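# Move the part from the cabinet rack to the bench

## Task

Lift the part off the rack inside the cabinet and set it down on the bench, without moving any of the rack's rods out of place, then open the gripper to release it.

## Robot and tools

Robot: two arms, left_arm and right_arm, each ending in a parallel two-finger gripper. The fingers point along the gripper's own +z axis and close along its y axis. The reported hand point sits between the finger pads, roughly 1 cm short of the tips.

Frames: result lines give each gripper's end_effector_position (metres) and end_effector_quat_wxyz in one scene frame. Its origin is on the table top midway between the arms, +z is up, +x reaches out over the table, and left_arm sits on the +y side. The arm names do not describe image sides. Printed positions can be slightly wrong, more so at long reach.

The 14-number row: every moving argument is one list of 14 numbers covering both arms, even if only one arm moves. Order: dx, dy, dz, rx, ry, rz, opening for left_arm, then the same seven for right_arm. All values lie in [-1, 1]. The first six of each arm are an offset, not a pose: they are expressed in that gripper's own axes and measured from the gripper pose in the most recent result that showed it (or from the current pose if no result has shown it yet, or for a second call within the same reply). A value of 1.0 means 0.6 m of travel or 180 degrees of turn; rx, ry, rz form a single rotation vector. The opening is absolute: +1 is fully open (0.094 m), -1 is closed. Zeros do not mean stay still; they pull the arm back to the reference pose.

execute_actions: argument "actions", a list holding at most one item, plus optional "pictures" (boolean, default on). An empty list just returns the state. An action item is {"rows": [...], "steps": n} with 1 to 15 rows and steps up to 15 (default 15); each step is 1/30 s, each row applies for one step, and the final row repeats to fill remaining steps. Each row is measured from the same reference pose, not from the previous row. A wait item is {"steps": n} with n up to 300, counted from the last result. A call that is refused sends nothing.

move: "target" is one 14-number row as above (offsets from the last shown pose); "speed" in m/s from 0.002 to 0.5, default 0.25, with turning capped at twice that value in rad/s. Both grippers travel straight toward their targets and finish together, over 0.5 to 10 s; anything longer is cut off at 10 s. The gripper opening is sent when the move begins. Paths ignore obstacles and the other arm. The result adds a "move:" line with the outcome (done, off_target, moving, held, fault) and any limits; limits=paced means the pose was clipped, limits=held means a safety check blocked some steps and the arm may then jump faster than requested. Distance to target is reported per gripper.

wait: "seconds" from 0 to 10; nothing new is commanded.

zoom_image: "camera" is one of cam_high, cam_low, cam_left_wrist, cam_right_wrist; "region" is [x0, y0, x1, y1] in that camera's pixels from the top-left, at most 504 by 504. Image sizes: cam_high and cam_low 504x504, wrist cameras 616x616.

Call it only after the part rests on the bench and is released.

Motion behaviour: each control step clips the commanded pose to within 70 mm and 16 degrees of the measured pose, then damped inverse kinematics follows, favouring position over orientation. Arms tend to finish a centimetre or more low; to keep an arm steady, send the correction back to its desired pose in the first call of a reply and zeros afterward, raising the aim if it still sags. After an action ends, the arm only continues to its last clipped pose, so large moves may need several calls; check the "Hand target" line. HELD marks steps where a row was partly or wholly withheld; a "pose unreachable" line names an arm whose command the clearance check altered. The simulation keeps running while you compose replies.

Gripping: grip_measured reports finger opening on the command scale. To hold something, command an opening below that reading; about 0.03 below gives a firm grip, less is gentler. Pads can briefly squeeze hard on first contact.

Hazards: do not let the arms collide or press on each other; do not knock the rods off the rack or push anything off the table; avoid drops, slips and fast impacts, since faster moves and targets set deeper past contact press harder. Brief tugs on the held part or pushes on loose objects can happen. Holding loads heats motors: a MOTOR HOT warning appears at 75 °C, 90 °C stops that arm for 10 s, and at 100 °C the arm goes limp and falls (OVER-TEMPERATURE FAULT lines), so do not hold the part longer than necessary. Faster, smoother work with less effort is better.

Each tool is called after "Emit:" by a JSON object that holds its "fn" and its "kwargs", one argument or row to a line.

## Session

Emit:
{"fn": "execute_actions", "kwargs": {
  "actions": []
}}

Scene clock: 0.00 s of 4320.00 s.
left_arm: end_effector_position=(+0.6222, +0.3537, +0.1125) grip_measured=+1.000 end_effector_quat_wxyz=(-0.591, +0.707, -0.339, +0.189) | right_arm: end_effector_position=(+0.1688, -0.3667, +0.1208) grip_measured=+1.000 end_effector_quat_wxyz=(-0.096, -0.644, +0.758, +0.038)
Joint positions: left_arm=[-0.301  2.311  1.527  0.353 -0.986 -1.8    0.094] | right_arm=[-0.339  1.489  1.18  -1.429  0.122 -1.712  0.094]
Joint velocities: left_arm=[-0.012  0.012  0.027 -0.022 -0.007  0.037  0.   ] | right_arm=[ 0.002 -0.007 -0.017  0.007  0.037  0.037  0.   ]
Motor temperatures (°C, as the motors report them): left_arm=[25 27 28 27 25 27] | right_arm=[25 29 26 29 28 27]
Hand target (left_arm): +0.622, +0.355, +0.119; -0.594, +0.707, -0.336, +0.188
Hand target (right_arm): +0.170, -0.366, +0.126; -0.091, -0.645, +0.758, +0.033
camera_calibration (this result's frames):
cam_left_wrist: T_world_to_cam=[[0.436609, -0.144492, 0.887972, -0.321504], [0.160171, -0.958765, -0.234766, 0.297366], [0.885278, 0.244729, -0.395462, -0.475174], [0, 0, 0, 1]] pos_world=[0.513403, 0.354938, 0.167385]
cam_right_wrist: T_world_to_cam=[[0.978566, 0.116276, -0.169966, -0.106339], [0.199273, -0.742863, 0.639097, -0.371249], [-0.0519496, -0.659268, -0.750111, -0.0502664], [0, 0, 0, 1]] pos_world=[0.175428, -0.296562, 0.181485]

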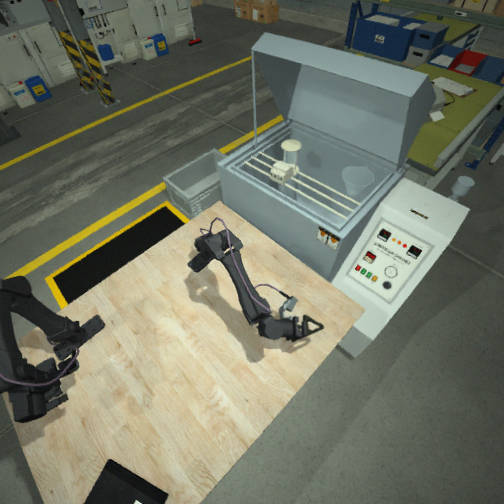

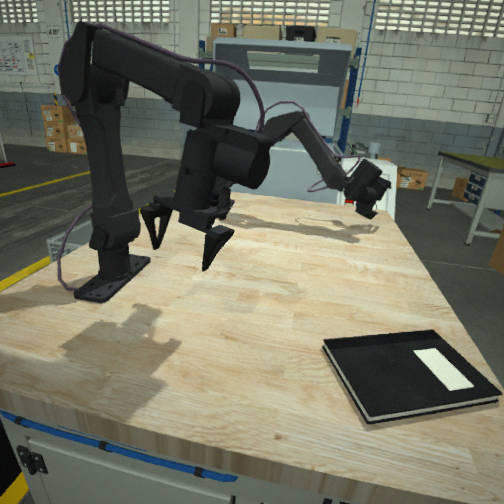

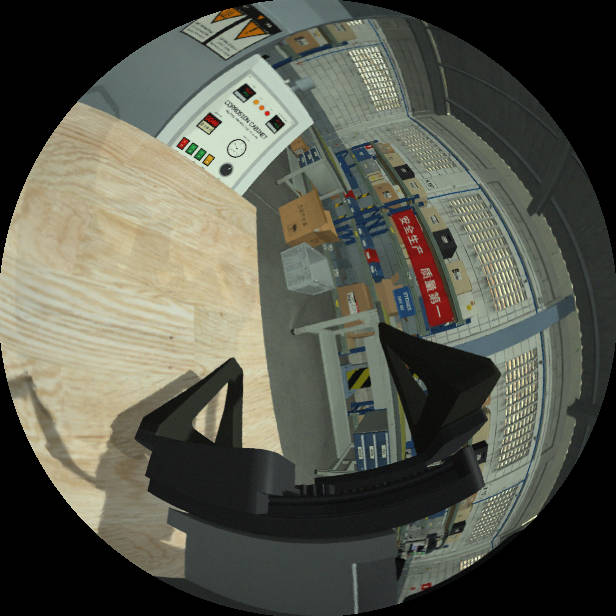

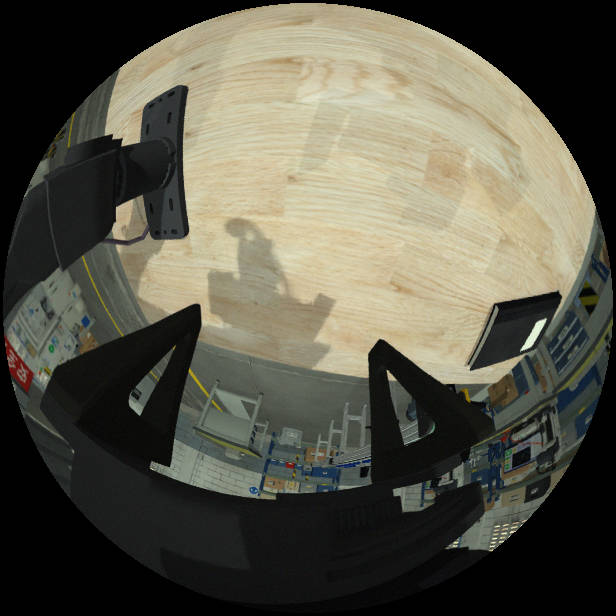

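Emit:
{"fn": "move", "kwargs": {
  "target": [-0.84,-0.283,-0.277,-0.296,0.006,0.309,1,0,0,0,0,0,0,1],
  "speed": 0.3
}}

Scene clock: 10.53 s of 4320.00 s.
left_arm: end_effector_position=(+0.2007, +0.5956, +0.3870) grip_measured=+1.000 end_effector_quat_wxyz=(+0.281, -0.643, +0.661, +0.264) | right_arm: end_effector_position=(+0.1688, -0.3667, +0.1208) grip_measured=+1.000 end_effector_quat_wxyz=(-0.096, -0.644, +0.758, +0.038)
Joint positions: left_arm=[ 0.632  1.507  2.106 -1.56  -0.541 -0.651  0.094] | right_arm=[-0.339  1.489  1.18  -1.429  0.122 -1.712  0.094]
Joint velocities: left_arm=[-0.007  0.007  0.012  0.051  0.007 -0.022  0.   ] | right_arm=[-0.012 -0.002  0.007 -0.037 -0.007  0.051  0.   ]
Motor temperatures (°C, as the motors report them): left_arm=[25 30 29 28 25 27] | right_arm=[25 30 27 29 28 27]
Hand target (left_arm): +0.200, +0.597, +0.386; -0.272, +0.642, -0.666, -0.266
Hand target (right_arm): +0.169, -0.367, +0.121; -0.096, -0.644, +0.758, +0.038
Off the commanded pose (left_arm): 0.010 m, 5 deg.
Off the commanded pose (right_arm): 0.000 m, 0 deg.
joint sent to its limit (left arm) — the command would take joint 4 (wrist pitch) past its lower limit, so that joint was sent only as far as its limit.
After step 90, 4.57 s passed at rest.
move: off_target (left_arm)
camera_calibration (this result's frames):
cam_left_wrist: T_world_to_cam=[[0.951891, -0.245061, -0.18398, 0.0250457], [-0.283084, -0.933108, -0.221747, 0.729932], [-0.117332, 0.263161, -0.95759, 0.355105], [0, 0, 0, 1]] pos_world=[0.224457, 0.593794, 0.506513]
cam_right_wrist: T_world_to_cam=[[0.978566, 0.116276, -0.169966, -0.106339], [0.199273, -0.742863, 0.639097, -0.371249], [-0.0519496, -0.659268, -0.750111, -0.0502664], [0, 0, 0, 1]] pos_world=[0.175428, -0.296562, 0.181485]

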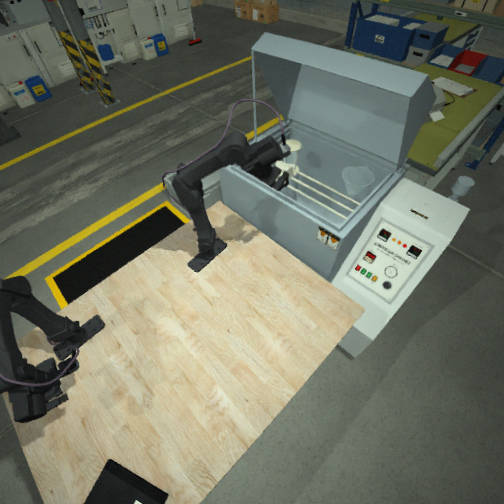

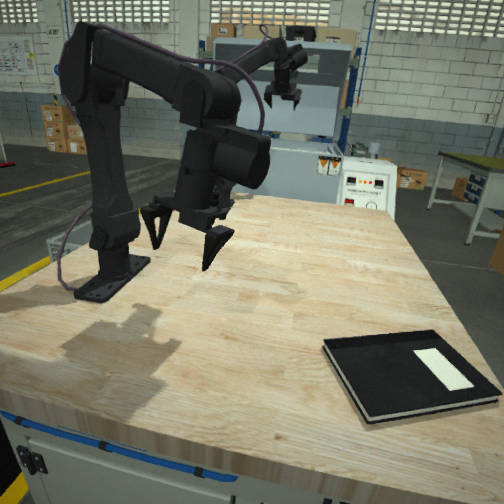

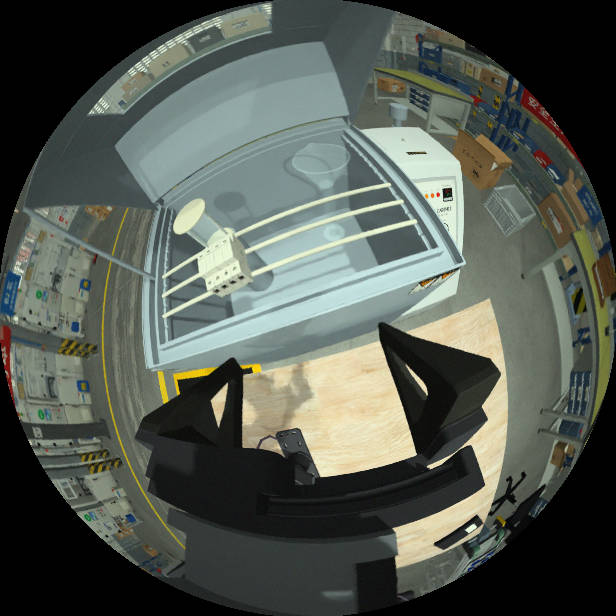

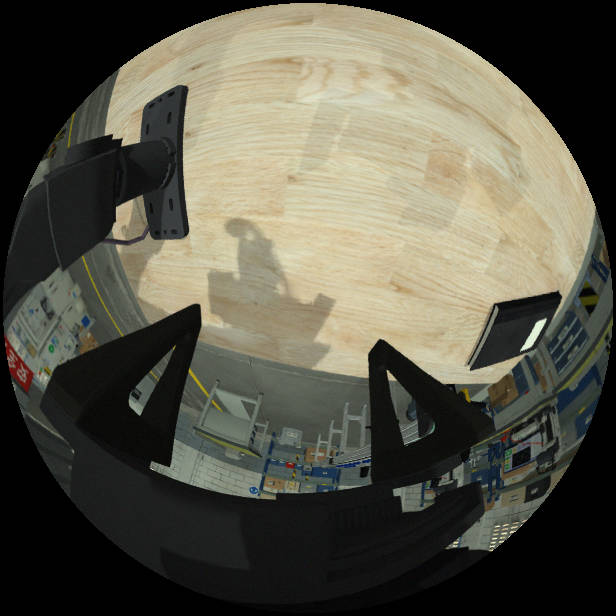

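Emit:
{"fn": "move", "kwargs": {
  "target": [-0.09,0.21,0.2,0,0.02,0,1,0,0,0,0,0,0,1]
}}

Scene clock: 16.73 s of 4320.00 s.
left_arm: end_effector_position=(+0.0797, +0.7191, +0.3359) grip_measured=+1.000 end_effector_quat_wxyz=(+0.247, -0.655, +0.671, +0.245) | right_arm: end_effector_position=(+0.1688, -0.3667, +0.1208) grip_measured=+1.000 end_effector_quat_wxyz=(-0.096, -0.644, +0.758, +0.038)
Joint positions: left_arm=[ 1.331  1.584  1.942 -1.224 -0.09  -0.097  0.094] | right_arm=[-0.339  1.489  1.18  -1.429  0.122 -1.712  0.094]
Joint velocities: left_arm=[ 0.007 -0.002  0.012 -0.095  0.007  0.037  0.   ] | right_arm=[-0.012  0.002  0.012  0.007 -0.022 -0.037  0.   ]
Motor temperatures (°C, as the motors report them): left_arm=[25 29 29 28 25 27] | right_arm=[25 30 27 29 28 27]
Hand target (left_arm): +0.081, +0.722, +0.343; -0.260, +0.649, -0.670, -0.250
Hand target (right_arm): +0.169, -0.367, +0.121; -0.096, -0.644, +0.758, +0.038
Off the commanded pose (left_arm): 0.005 m, 2 deg.
Off the commanded pose (right_arm): 0.000 m, 0 deg.
After step 90, 1.80 s passed at rest.
move: done
camera_calibration (this result's frames):
cam_left_wrist: T_world_to_cam=[[0.950966, -0.250321, -0.18167, 0.164141], [-0.276865, -0.95077, -0.139218, 0.784033], [-0.137877, 0.18269, -0.973455, 0.324306], [0, 0, 0, 1]] pos_world=[0.105693, 0.727276, 0.454668]
cam_right_wrist: T_world_to_cam=[[0.978566, 0.116276, -0.169966, -0.106339], [0.199273, -0.742863, 0.639097, -0.371249], [-0.0519496, -0.659268, -0.750111, -0.0502664], [0, 0, 0, 1]] pos_world=[0.175428, -0.296562, 0.181485]

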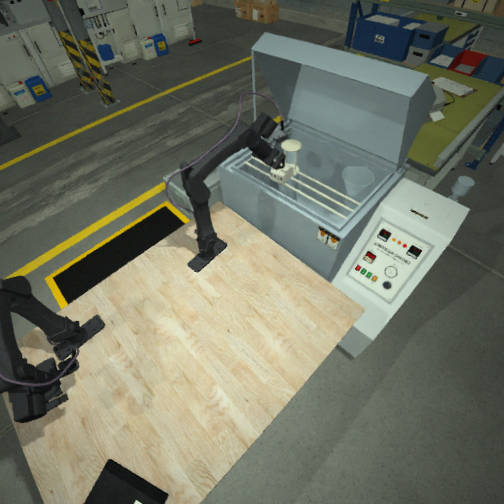

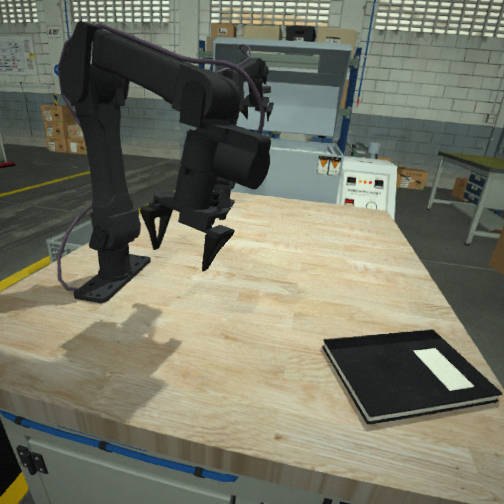

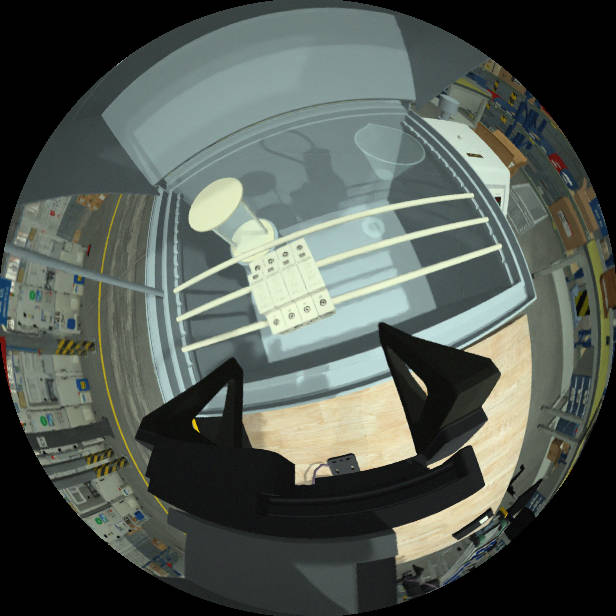

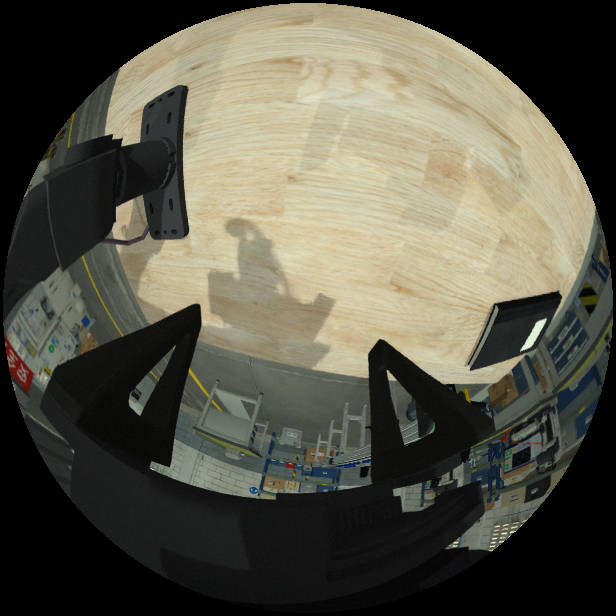

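Emit:
{"fn": "move", "kwargs": {
  "target": [0,0.028,0.175,0,0,0,1,0,0,0,0,0,0,1],
  "speed": 0.12
}}

Scene clock: 21.37 s of 4320.00 s.
left_arm: end_effector_position=(+0.0646, +0.7851, +0.2551) grip_measured=+1.000 end_effector_quat_wxyz=(+0.239, -0.658, +0.672, +0.243) | right_arm: end_effector_position=(+0.1688, -0.3667, +0.1208) grip_measured=+1.000 end_effector_quat_wxyz=(-0.096, -0.644, +0.758, +0.038)
Joint positions: left_arm=[ 1.401  1.703  1.727 -0.901 -0.052 -0.045  0.094] | right_arm=[-0.339  1.489  1.18  -1.429  0.122 -1.712  0.094]
Joint velocities: left_arm=[ 0.017  0.002 -0.012 -0.007 -0.066  0.037  0.   ] | right_arm=[ 0.002  0.022 -0.012 -0.037 -0.007 -0.051  0.   ]
Motor temperatures (°C, as the motors report them): left_arm=[25 29 29 29 25 27] | right_arm=[25 30 27 29 28 27]
Hand target (left_arm): +0.064, +0.788, +0.257; -0.246, +0.655, -0.671, -0.245
Hand target (right_arm): +0.169, -0.367, +0.121; -0.096, -0.644, +0.758, +0.038
Off the commanded pose (left_arm): 0.003 m, 1 deg.
Off the commanded pose (right_arm): 0.000 m, 0 deg.
After step 90, 0.17 s passed at rest.
move: done
camera_calibration (this result's frames):
cam_left_wrist: T_world_to_cam=[[0.951187, -0.247639, -0.184167, 0.17893], [-0.272369, -0.954214, -0.123657, 0.829802], [-0.145113, 0.167783, -0.975085, 0.244081], [0, 0, 0, 1]] pos_world=[0.0912357, 0.795166, 0.373564]
cam_right_wrist: T_world_to_cam=[[0.978566, 0.116276, -0.169966, -0.106339], [0.199273, -0.742863, 0.639097, -0.371249], [-0.0519496, -0.659268, -0.750111, -0.0502664], [0, 0, 0, 1]] pos_world=[0.175428, -0.296562, 0.181485]

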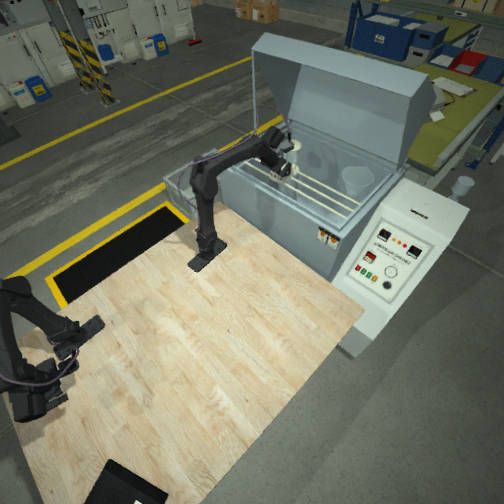

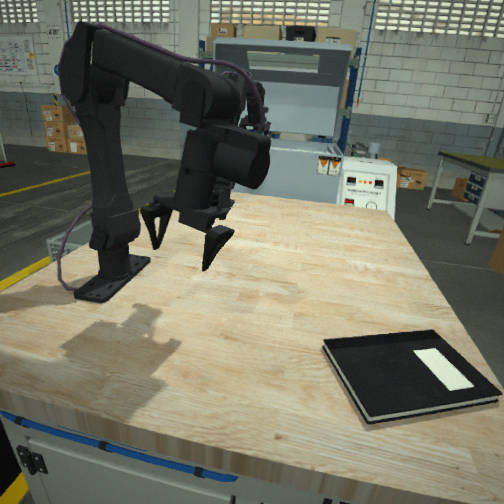

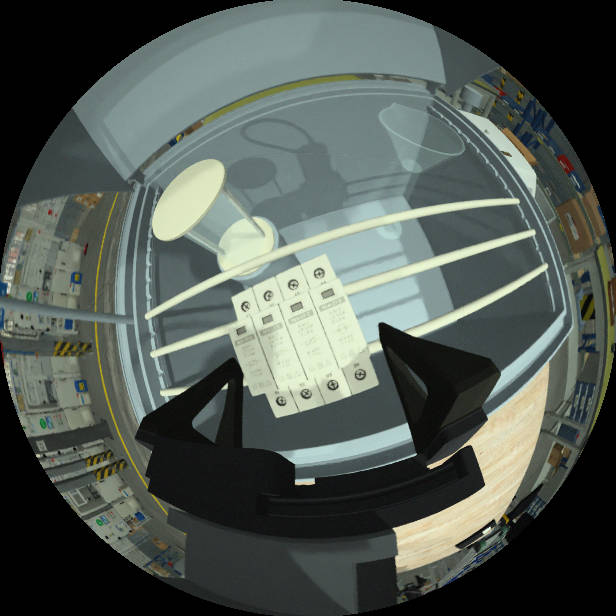

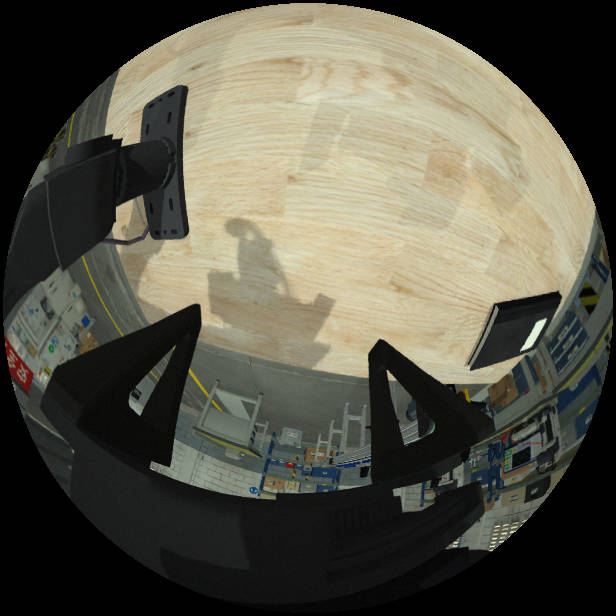

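Emit:
{"fn": "move", "kwargs": {
  "target": [0,0.007,0.036,-0.025,0,-0.028,1,0,0,0,0,0,0,1],
  "speed": 0.05
}}

Scene clock: 25.33 s of 4320.00 s.
left_arm: end_effector_position=(+0.0584, +0.7963, +0.2427) grip_measured=+1.000 end_effector_quat_wxyz=(-0.225, +0.694, -0.635, -0.255) | right_arm: end_effector_position=(+0.1688, -0.3667, +0.1208) grip_measured=+1.000 end_effector_quat_wxyz=(-0.096, -0.644, +0.758, +0.038)
Joint positions: left_arm=[ 1.386  1.744  1.727 -0.871 -0.132 -0.141  0.094] | right_arm=[-0.339  1.489  1.18  -1.429  0.122 -1.712  0.094]
Joint velocities: left_arm=[-0.002  0.002 -0.002 -0.037 -0.066 -0.022  0.   ] | right_arm=[-0.002 -0.002  0.002  0.007 -0.081 -0.022  0.   ]
Motor temperatures (°C, as the motors report them): left_arm=[25 29 29 29 25 27] | right_arm=[25 30 27 29 28 27]
Hand target (left_arm): +0.060, +0.799, +0.238; -0.223, +0.696, -0.632, -0.258
Hand target (right_arm): +0.169, -0.367, +0.121; -0.096, -0.644, +0.758, +0.038
Off the commanded pose (left_arm): 0.005 m, 1 deg.
Off the commanded pose (right_arm): 0.000 m, 0 deg.
move: done
camera_calibration (this result's frames):
cam_left_wrist: T_world_to_cam=[[0.972362, -0.142896, -0.18464, 0.1008], [-0.166901, -0.978432, -0.121714, 0.849871], [-0.163266, 0.149167, -0.97524, 0.245228], [0, 0, 0, 1]] pos_world=[0.0838668, 0.809365, 0.361209]
cam_right_wrist: T_world_to_cam=[[0.978566, 0.116276, -0.169966, -0.106339], [0.199273, -0.742863, 0.639097, -0.371249], [-0.0519496, -0.659268, -0.750111, -0.0502664], [0, 0, 0, 1]] pos_world=[0.175428, -0.296562, 0.181485]

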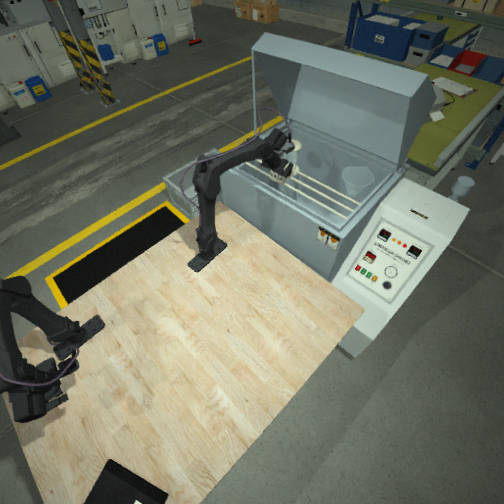

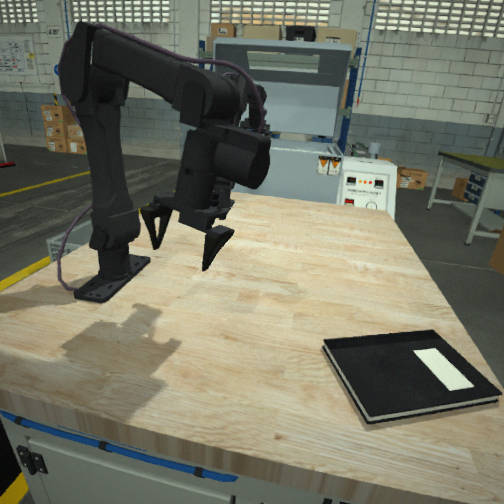

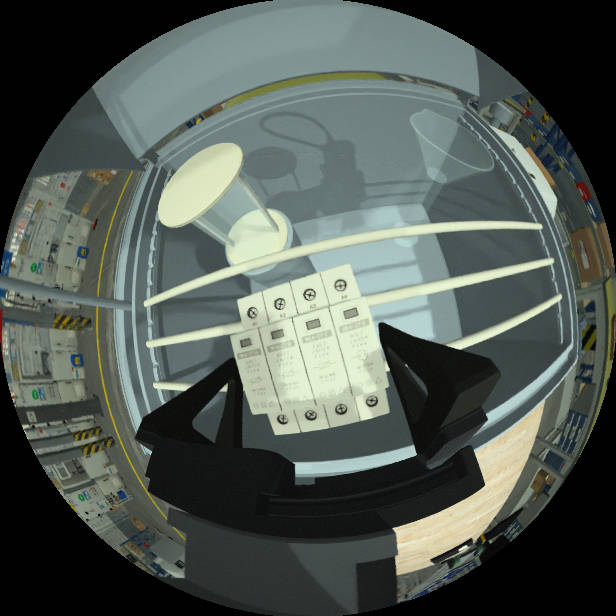

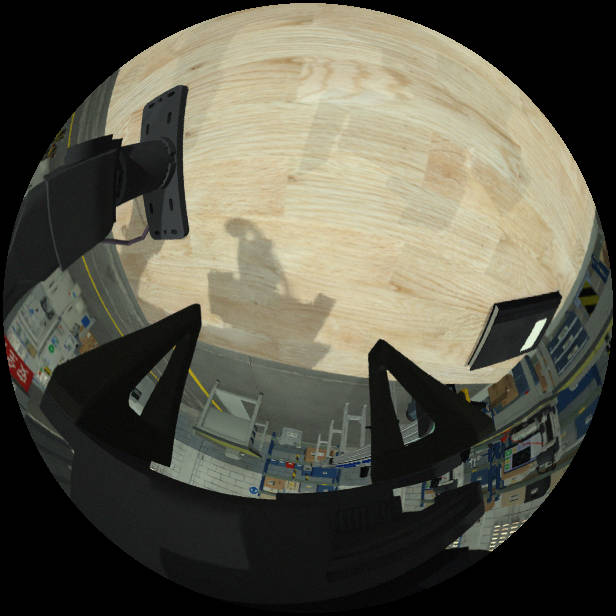

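A bit deeper, then close.

Emit:
{"fn": "move", "kwargs": {
  "target": [0,-0.004,0.017,0,0,0,1,0,0,0,0,0,0,1],
  "speed": 0.05
}}

Emit:
{"fn": "move", "kwargs": {
  "target": [0,0,0,0,0,0,0.4,0,0,0,0,0,0,1]
}}

Scene clock: 29.50 s of 4320.00 s.
left_arm: end_effector_position=(+0.0585, +0.7998, +0.2375) grip_measured=+1.000 end_effector_quat_wxyz=(-0.222, +0.695, -0.635, -0.254) | right_arm: end_effector_position=(+0.1688, -0.3667, +0.1208) grip_measured=+1.000 end_effector_quat_wxyz=(-0.096, -0.644, +0.758, +0.038)
Joint positions: left_arm=[ 1.386  1.759  1.727 -0.862 -0.133 -0.143  0.094] | right_arm=[-0.339  1.489  1.18  -1.429  0.122 -1.712  0.094]
Joint velocities: left_arm=[ 0.002  0.002 -0.012  0.022  0.022 -0.066  0.   ] | right_arm=[-0.007  0.002 -0.007  0.022  0.007 -0.022  0.   ]
Motor temperatures (°C, as the motors report them): left_arm=[25 30 29 29 25 27] | right_arm=[25 30 27 29 28 27]
Hand target (left_arm): +0.060, +0.803, +0.235; -0.224, +0.694, -0.635, -0.255
Hand target (right_arm): +0.169, -0.367, +0.121; -0.096, -0.644, +0.758, +0.038
Off the commanded pose (left_arm): 0.004 m, 0 deg.
Off the commanded pose (right_arm): 0.000 m, 0 deg.
After step 90, 0.30 s passed at rest.
move: done
camera_calibration (this result's frames):
cam_left_wrist: T_world_to_cam=[[0.972608, -0.141538, -0.184393, 0.099101], [-0.164587, -0.979483, -0.116296, 0.852141], [-0.164149, 0.143459, -0.975948, 0.244394], [0, 0, 0, 1]] pos_world=[0.0839817, 0.813624, 0.35589]
cam_right_wrist: T_world_to_cam=[[0.978566, 0.116276, -0.169966, -0.106339], [0.199273, -0.742863, 0.639097, -0.371249], [-0.0519496, -0.659268, -0.750111, -0.0502664], [0, 0, 0, 1]] pos_world=[0.175428, -0.296562, 0.181485]

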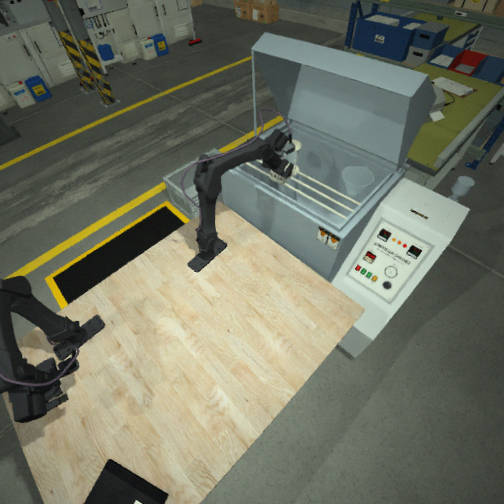

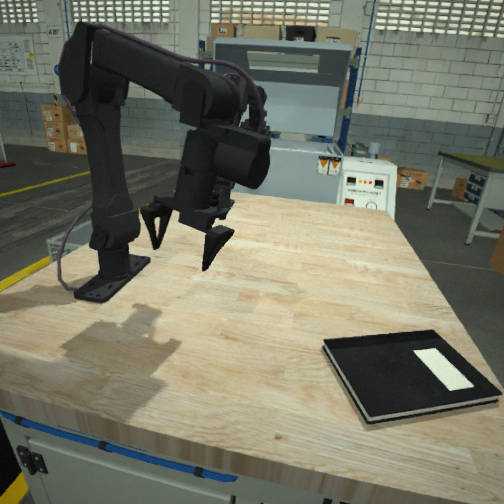

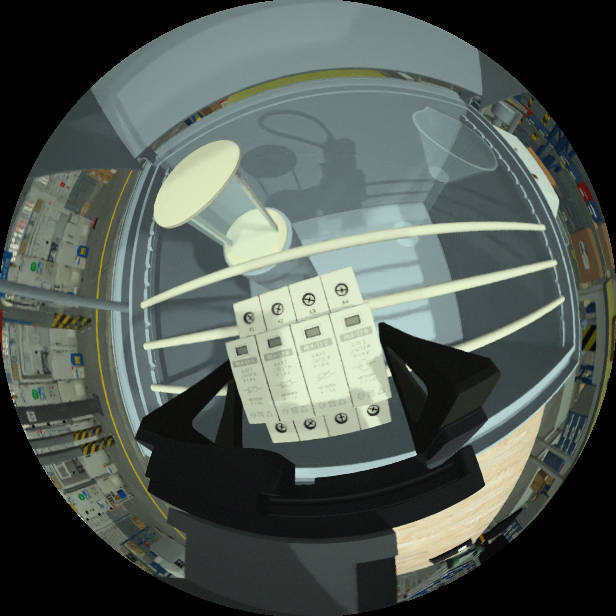

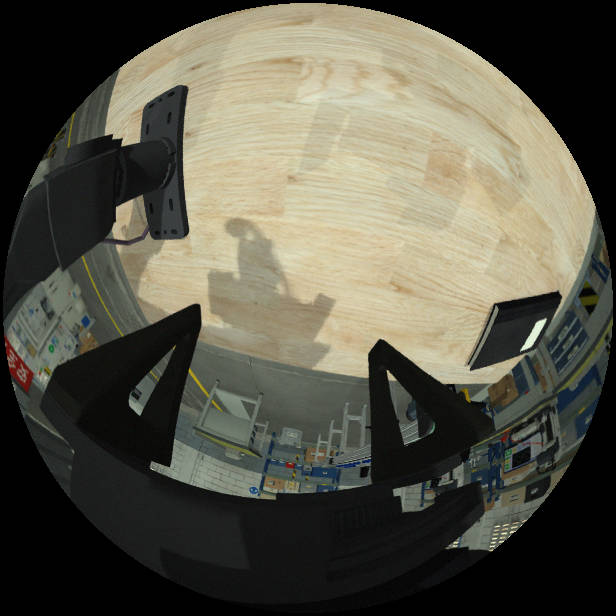

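Scene clock: 30.00 s of 4320.00 s.
left_arm: end_effector_position=(+0.0596, +0.7998, +0.2374) grip_measured=+0.516 end_effector_quat_wxyz=(-0.224, +0.695, -0.636, -0.252) | right_arm: end_effector_position=(+0.1688, -0.3667, +0.1208) grip_measured=+1.000 end_effector_quat_wxyz=(-0.096, -0.644, +0.758, +0.038)
Joint positions: left_arm=[ 1.385  1.759  1.727 -0.862 -0.129 -0.143  0.071] | right_arm=[-0.339  1.489  1.18  -1.429  0.122 -1.712  0.094]
Joint velocities: left_arm=[-0.002 -0.002 -0.007 -0.007 -0.007 -0.125  0.   ] | right_arm=[-0.022 -0.012  0.002 -0.081 -0.037 -0.022  0.   ]
Motor temperatures (°C, as the motors report them): left_arm=[25 30 29 29 25 27] | right_arm=[25 30 27 29 28 27]
Hand target (left_arm): +0.058, +0.800, +0.238; -0.222, +0.695, -0.635, -0.254
Hand target (right_arm): +0.169, -0.367, +0.121; -0.096, -0.644, +0.758, +0.038
Off the commanded pose (left_arm): 0.001 m, 0 deg.
Off the commanded pose (right_arm): 0.000 m, 0 deg.
move: done
camera_calibration (this result's frames):
cam_left_wrist: T_world_to_cam=[[0.97289, -0.144314, -0.180719, 0.0993405], [-0.166895, -0.97905, -0.116646, 0.852159], [-0.160099, 0.143645, -0.976593, 0.244268], [0, 0, 0, 1]] pos_world=[0.0846811, 0.813555, 0.355905]
cam_right_wrist: T_world_to_cam=[[0.978566, 0.116276, -0.169966, -0.106339], [0.199273, -0.742863, 0.639097, -0.371249], [-0.0519496, -0.659268, -0.750111, -0.0502664], [0, 0, 0, 1]] pos_world=[0.175428, -0.296562, 0.181485]

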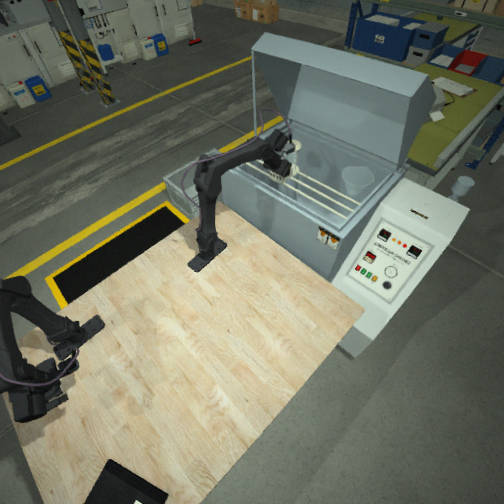

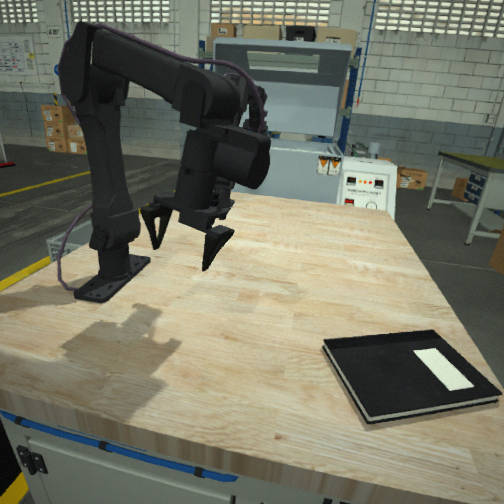

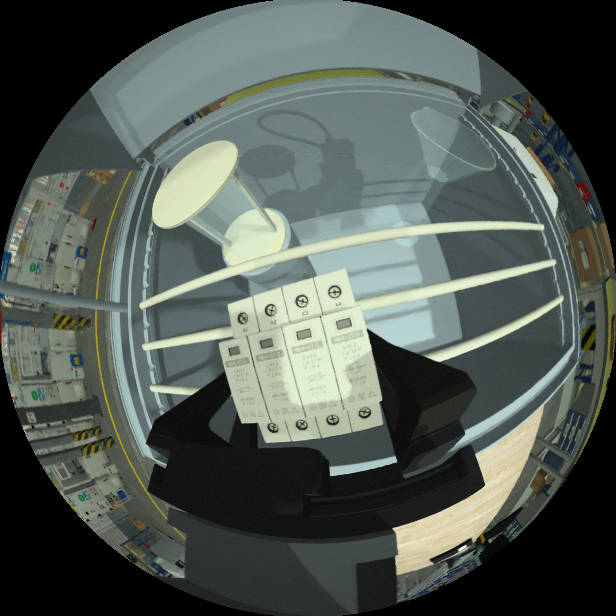

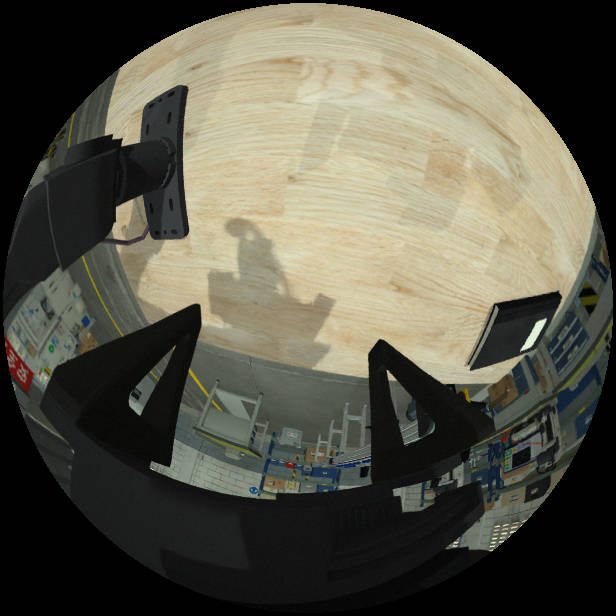

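Emit:
{"fn": "move", "kwargs": {
  "target": [-0.08,0,-0.09,0,0,0,0.4,0,0,0,0,0,0,1],
  "speed": 0.1
}}

Emit:
{"fn": "move", "kwargs": {
  "target": [0.146,0,-0.262,0,0,0,0.4,0,0,0,0,0,0,1]
}}

Emit:
{"fn": "move", "kwargs": {
  "target": [0.497,-0.567,-0.29,0.33,-0.01,0.375,0.4,0,0,0,0,0,0,1]
}}

Scene clock: 35.20 s of 4320.00 s.
left_arm: end_effector_position=(+0.0591, +0.7944, +0.2805) grip_measured=+0.516 end_effector_quat_wxyz=(-0.187, +0.703, -0.648, -0.225) | right_arm: end_effector_position=(+0.1688, -0.3667, +0.1208) grip_measured=+1.000 end_effector_quat_wxyz=(-0.096, -0.644, +0.758, +0.038)
Joint positions: left_arm=[ 1.385  1.91   2.163 -1.243 -0.128 -0.143  0.071] | right_arm=[-0.339  1.489  1.18  -1.429  0.122 -1.712  0.094]
Joint velocities: left_arm=[-0.012 -0.012  0.007 -0.007 -0.037 -0.007  0.001] | right_arm=[-0.002  0.007 -0.007  0.007  0.037  0.022  0.   ]
Motor temperatures (°C, as the motors report them): left_arm=[25 30 30 30 25 27] | right_arm=[25 30 27 29 28 27]
Hand target (left_arm): +0.060, +0.800, +0.309; -0.224, +0.695, -0.636, -0.252
Hand target (right_arm): +0.169, -0.367, +0.121; -0.096, -0.644, +0.758, +0.038
Off the commanded pose (left_arm): 0.030 m, 5 deg.
Off the commanded pose (right_arm): 0.000 m, 0 deg.
After step 90, 0.80 s passed at rest.
move: off_target (left_arm)
camera_calibration (this result's frames):
cam_left_wrist: T_world_to_cam=[[0.971204, -0.161503, -0.175155, 0.119007], [-0.167756, -0.985596, -0.0214059, 0.830372], [-0.169175, 0.0501729, -0.984308, 0.364012], [0, 0, 0, 1]] pos_world=[0.0853018, 0.819368, 0.39692]
cam_right_wrist: T_world_to_cam=[[0.978566, 0.116276, -0.169966, -0.106339], [0.199273, -0.742863, 0.639097, -0.371249], [-0.0519496, -0.659268, -0.750111, -0.0502664], [0, 0, 0, 1]] pos_world=[0.175428, -0.296562, 0.181485]

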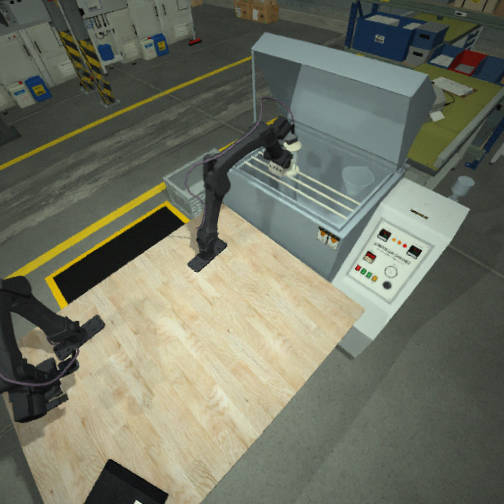

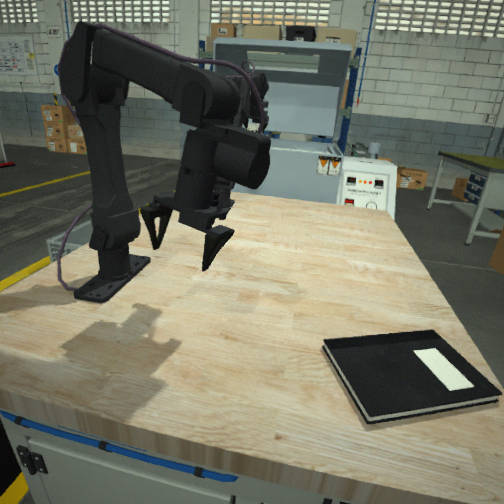

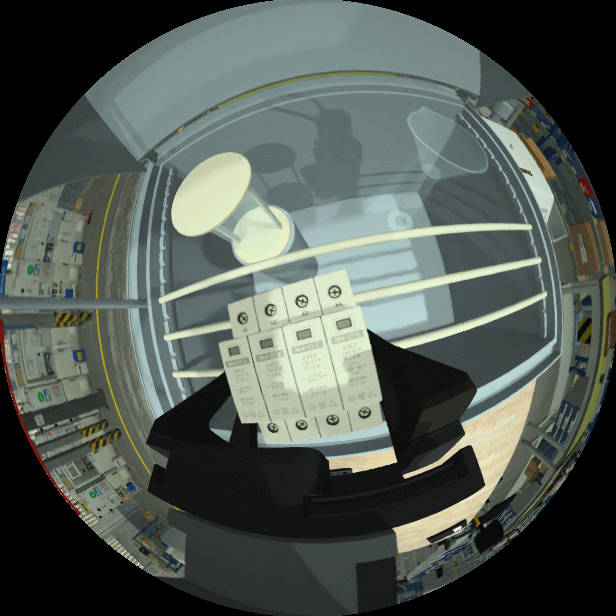

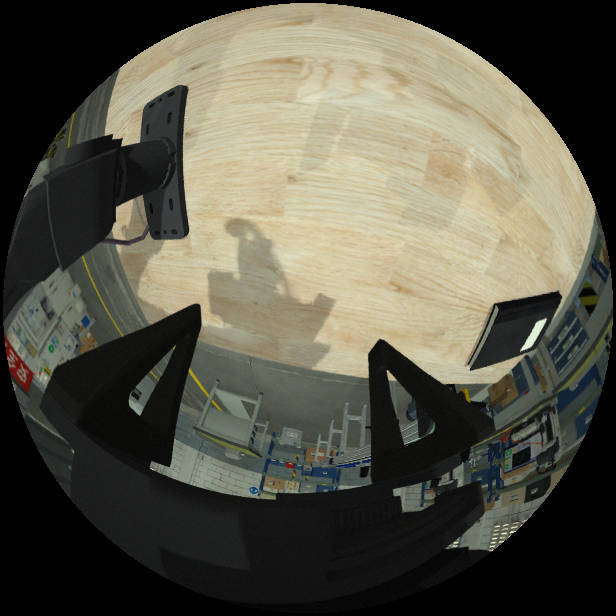

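Scene clock: 36.43 s of 4320.00 s.
left_arm: end_effector_position=(+0.0802, +0.6395, +0.3432) grip_measured=+0.516 end_effector_quat_wxyz=(-0.176, +0.702, -0.659, -0.204) | right_arm: end_effector_position=(+0.1688, -0.3667, +0.1208) grip_measured=+1.000 end_effector_quat_wxyz=(-0.096, -0.644, +0.758, +0.038)
Joint positions: left_arm=[ 1.24   1.526  2.048 -1.575 -0.18  -0.261  0.071] | right_arm=[-0.339  1.489  1.18  -1.429  0.122 -1.712  0.094]
Joint velocities: left_arm=[ 0.007 -0.017  0.002 -0.022 -0.022  0.022 -0.   ] | right_arm=[ 0.007 -0.007 -0.012 -0.022 -0.007  0.007  0.   ]
Motor temperatures (°C, as the motors report them): left_arm=[25 30 30 30 25 27] | right_arm=[25 30 27 29 28 27]
Hand target (left_arm): +0.076, +0.634, +0.361; -0.194, +0.702, -0.647, -0.227
Hand target (right_arm): +0.169, -0.367, +0.121; -0.096, -0.644, +0.758, +0.038
Off the commanded pose (left_arm): 0.020 m, 3 deg.
Off the commanded pose (right_arm): 0.000 m, 0 deg.
joint sent to its limit (left arm) — the command would take joint 4 (wrist pitch) past its lower limit, so that joint was sent only as far as its limit.
move: off_target (left_arm)
camera_calibration (this result's frames):
cam_left_wrist: T_world_to_cam=[[0.969359, -0.187932, -0.158191, 0.0957197], [-0.186562, -0.98216, 0.0236039, 0.666489], [-0.159805, 0.00663184, -0.987126, 0.465057], [0, 0, 0, 1]] pos_world=[0.105873, 0.669504, 0.45848]
cam_right_wrist: T_world_to_cam=[[0.978566, 0.116276, -0.169966, -0.106339], [0.199273, -0.742863, 0.639097, -0.371249], [-0.0519496, -0.659268, -0.750111, -0.0502664], [0, 0, 0, 1]] pos_world=[0.175428, -0.296562, 0.181485]

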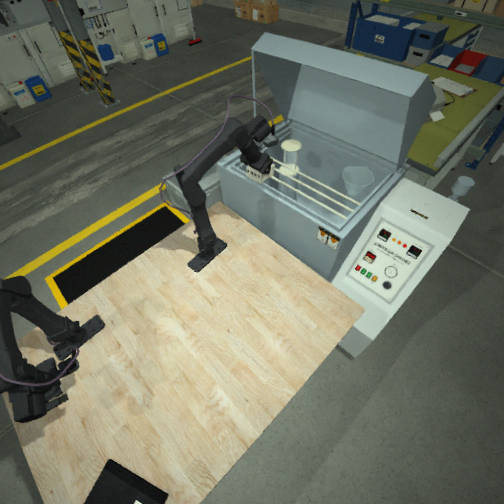

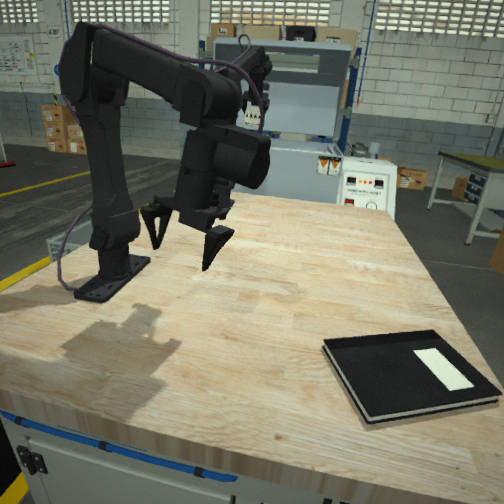

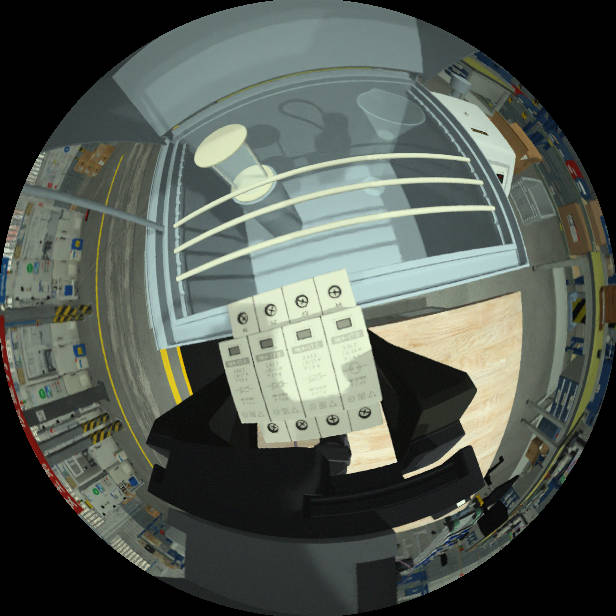

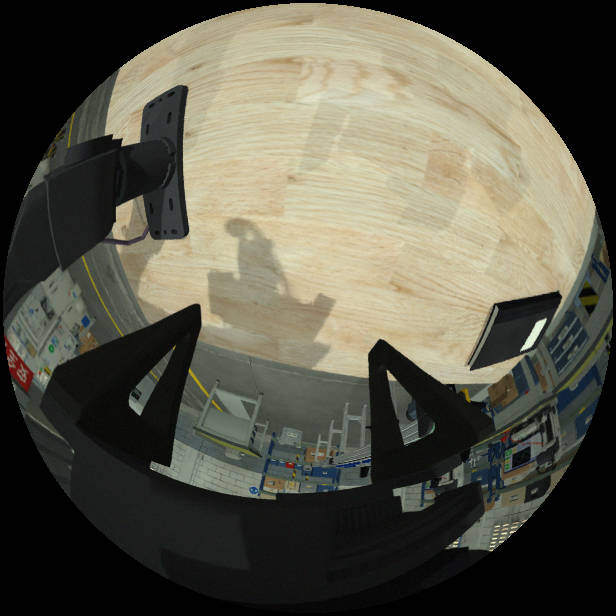

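Scene clock: 40.03 s of 4320.00 s.
left_arm: end_effector_position=(+0.4243, +0.3268, +0.2988) grip_measured=+0.517 end_effector_quat_wxyz=(+0.293, -0.079, +0.951, -0.058) | right_arm: end_effector_position=(+0.1688, -0.3667, +0.1208) grip_measured=+1.000 end_effector_quat_wxyz=(-0.096, -0.644, +0.758, +0.038)
Joint positions: left_arm=[-0.057  1.595  1.854 -1.229  0.08  -0.163  0.071] | right_arm=[-0.339  1.489  1.18  -1.429  0.122 -1.712  0.094]
Joint velocities: left_arm=[-0.002 -0.002 -0.002  0.066 -0.037  0.037 -0.001] | right_arm=[ 0.007 -0.002 -0.022  0.066  0.007 -0.11   0.   ]
Motor temperatures (°C, as the motors report them): left_arm=[25 30 30 30 25 27] | right_arm=[25 30 27 29 28 27]
Hand target (left_arm): +0.438, +0.322, +0.333; +0.356, -0.065, +0.930, -0.069
Hand target (right_arm): +0.169, -0.367, +0.121; -0.096, -0.644, +0.758, +0.038
Off the commanded pose (left_arm): 0.037 m, 8 deg.
Off the commanded pose (right_arm): 0.000 m, 0 deg.
move: off_target (left_arm)
camera_calibration (this result's frames):
cam_left_wrist: T_world_to_cam=[[-0.132229, -0.99121, 0.00423729, 0.377682], [-0.98931, 0.131708, -0.062598, 0.426921], [0.0614897, -0.0124693, -0.99803, 0.393959], [0, 0, 0, 1]] pos_world=[0.448074, 0.323045, 0.418307]
cam_right_wrist: T_world_to_cam=[[0.978566, 0.116276, -0.169966, -0.106339], [0.199273, -0.742863, 0.639097, -0.371249], [-0.0519496, -0.659268, -0.750111, -0.0502664], [0, 0, 0, 1]] pos_world=[0.175428, -0.296562, 0.181485]

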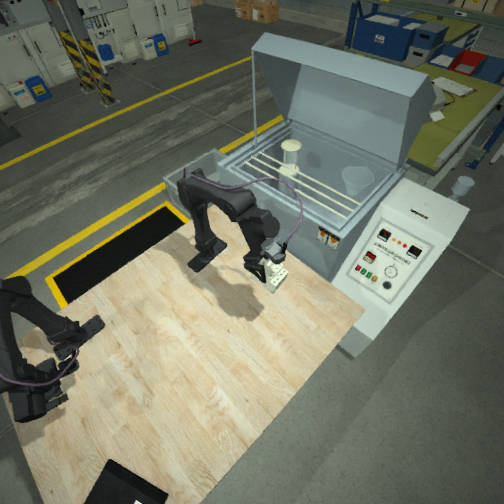

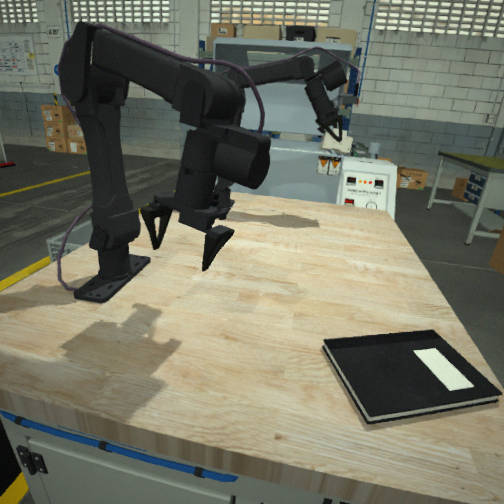

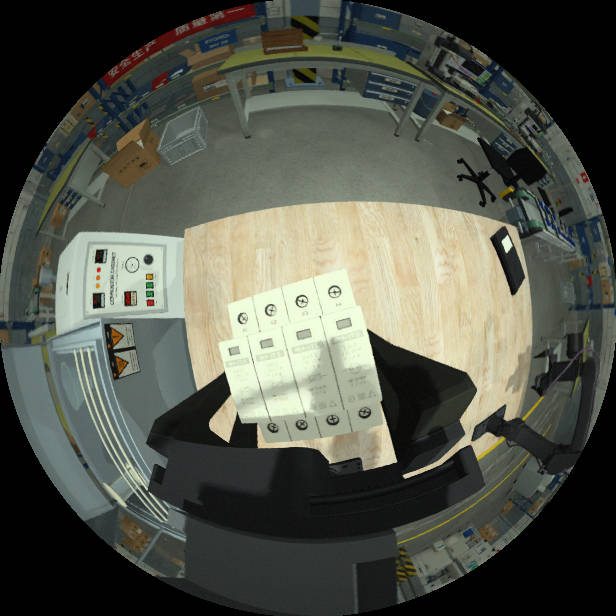

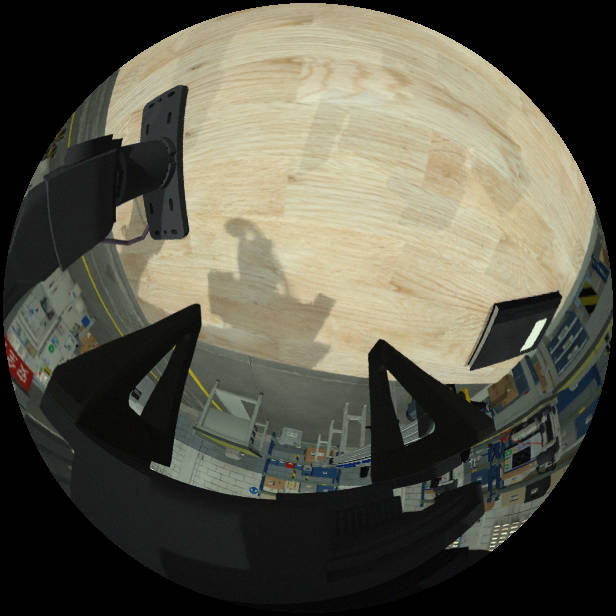

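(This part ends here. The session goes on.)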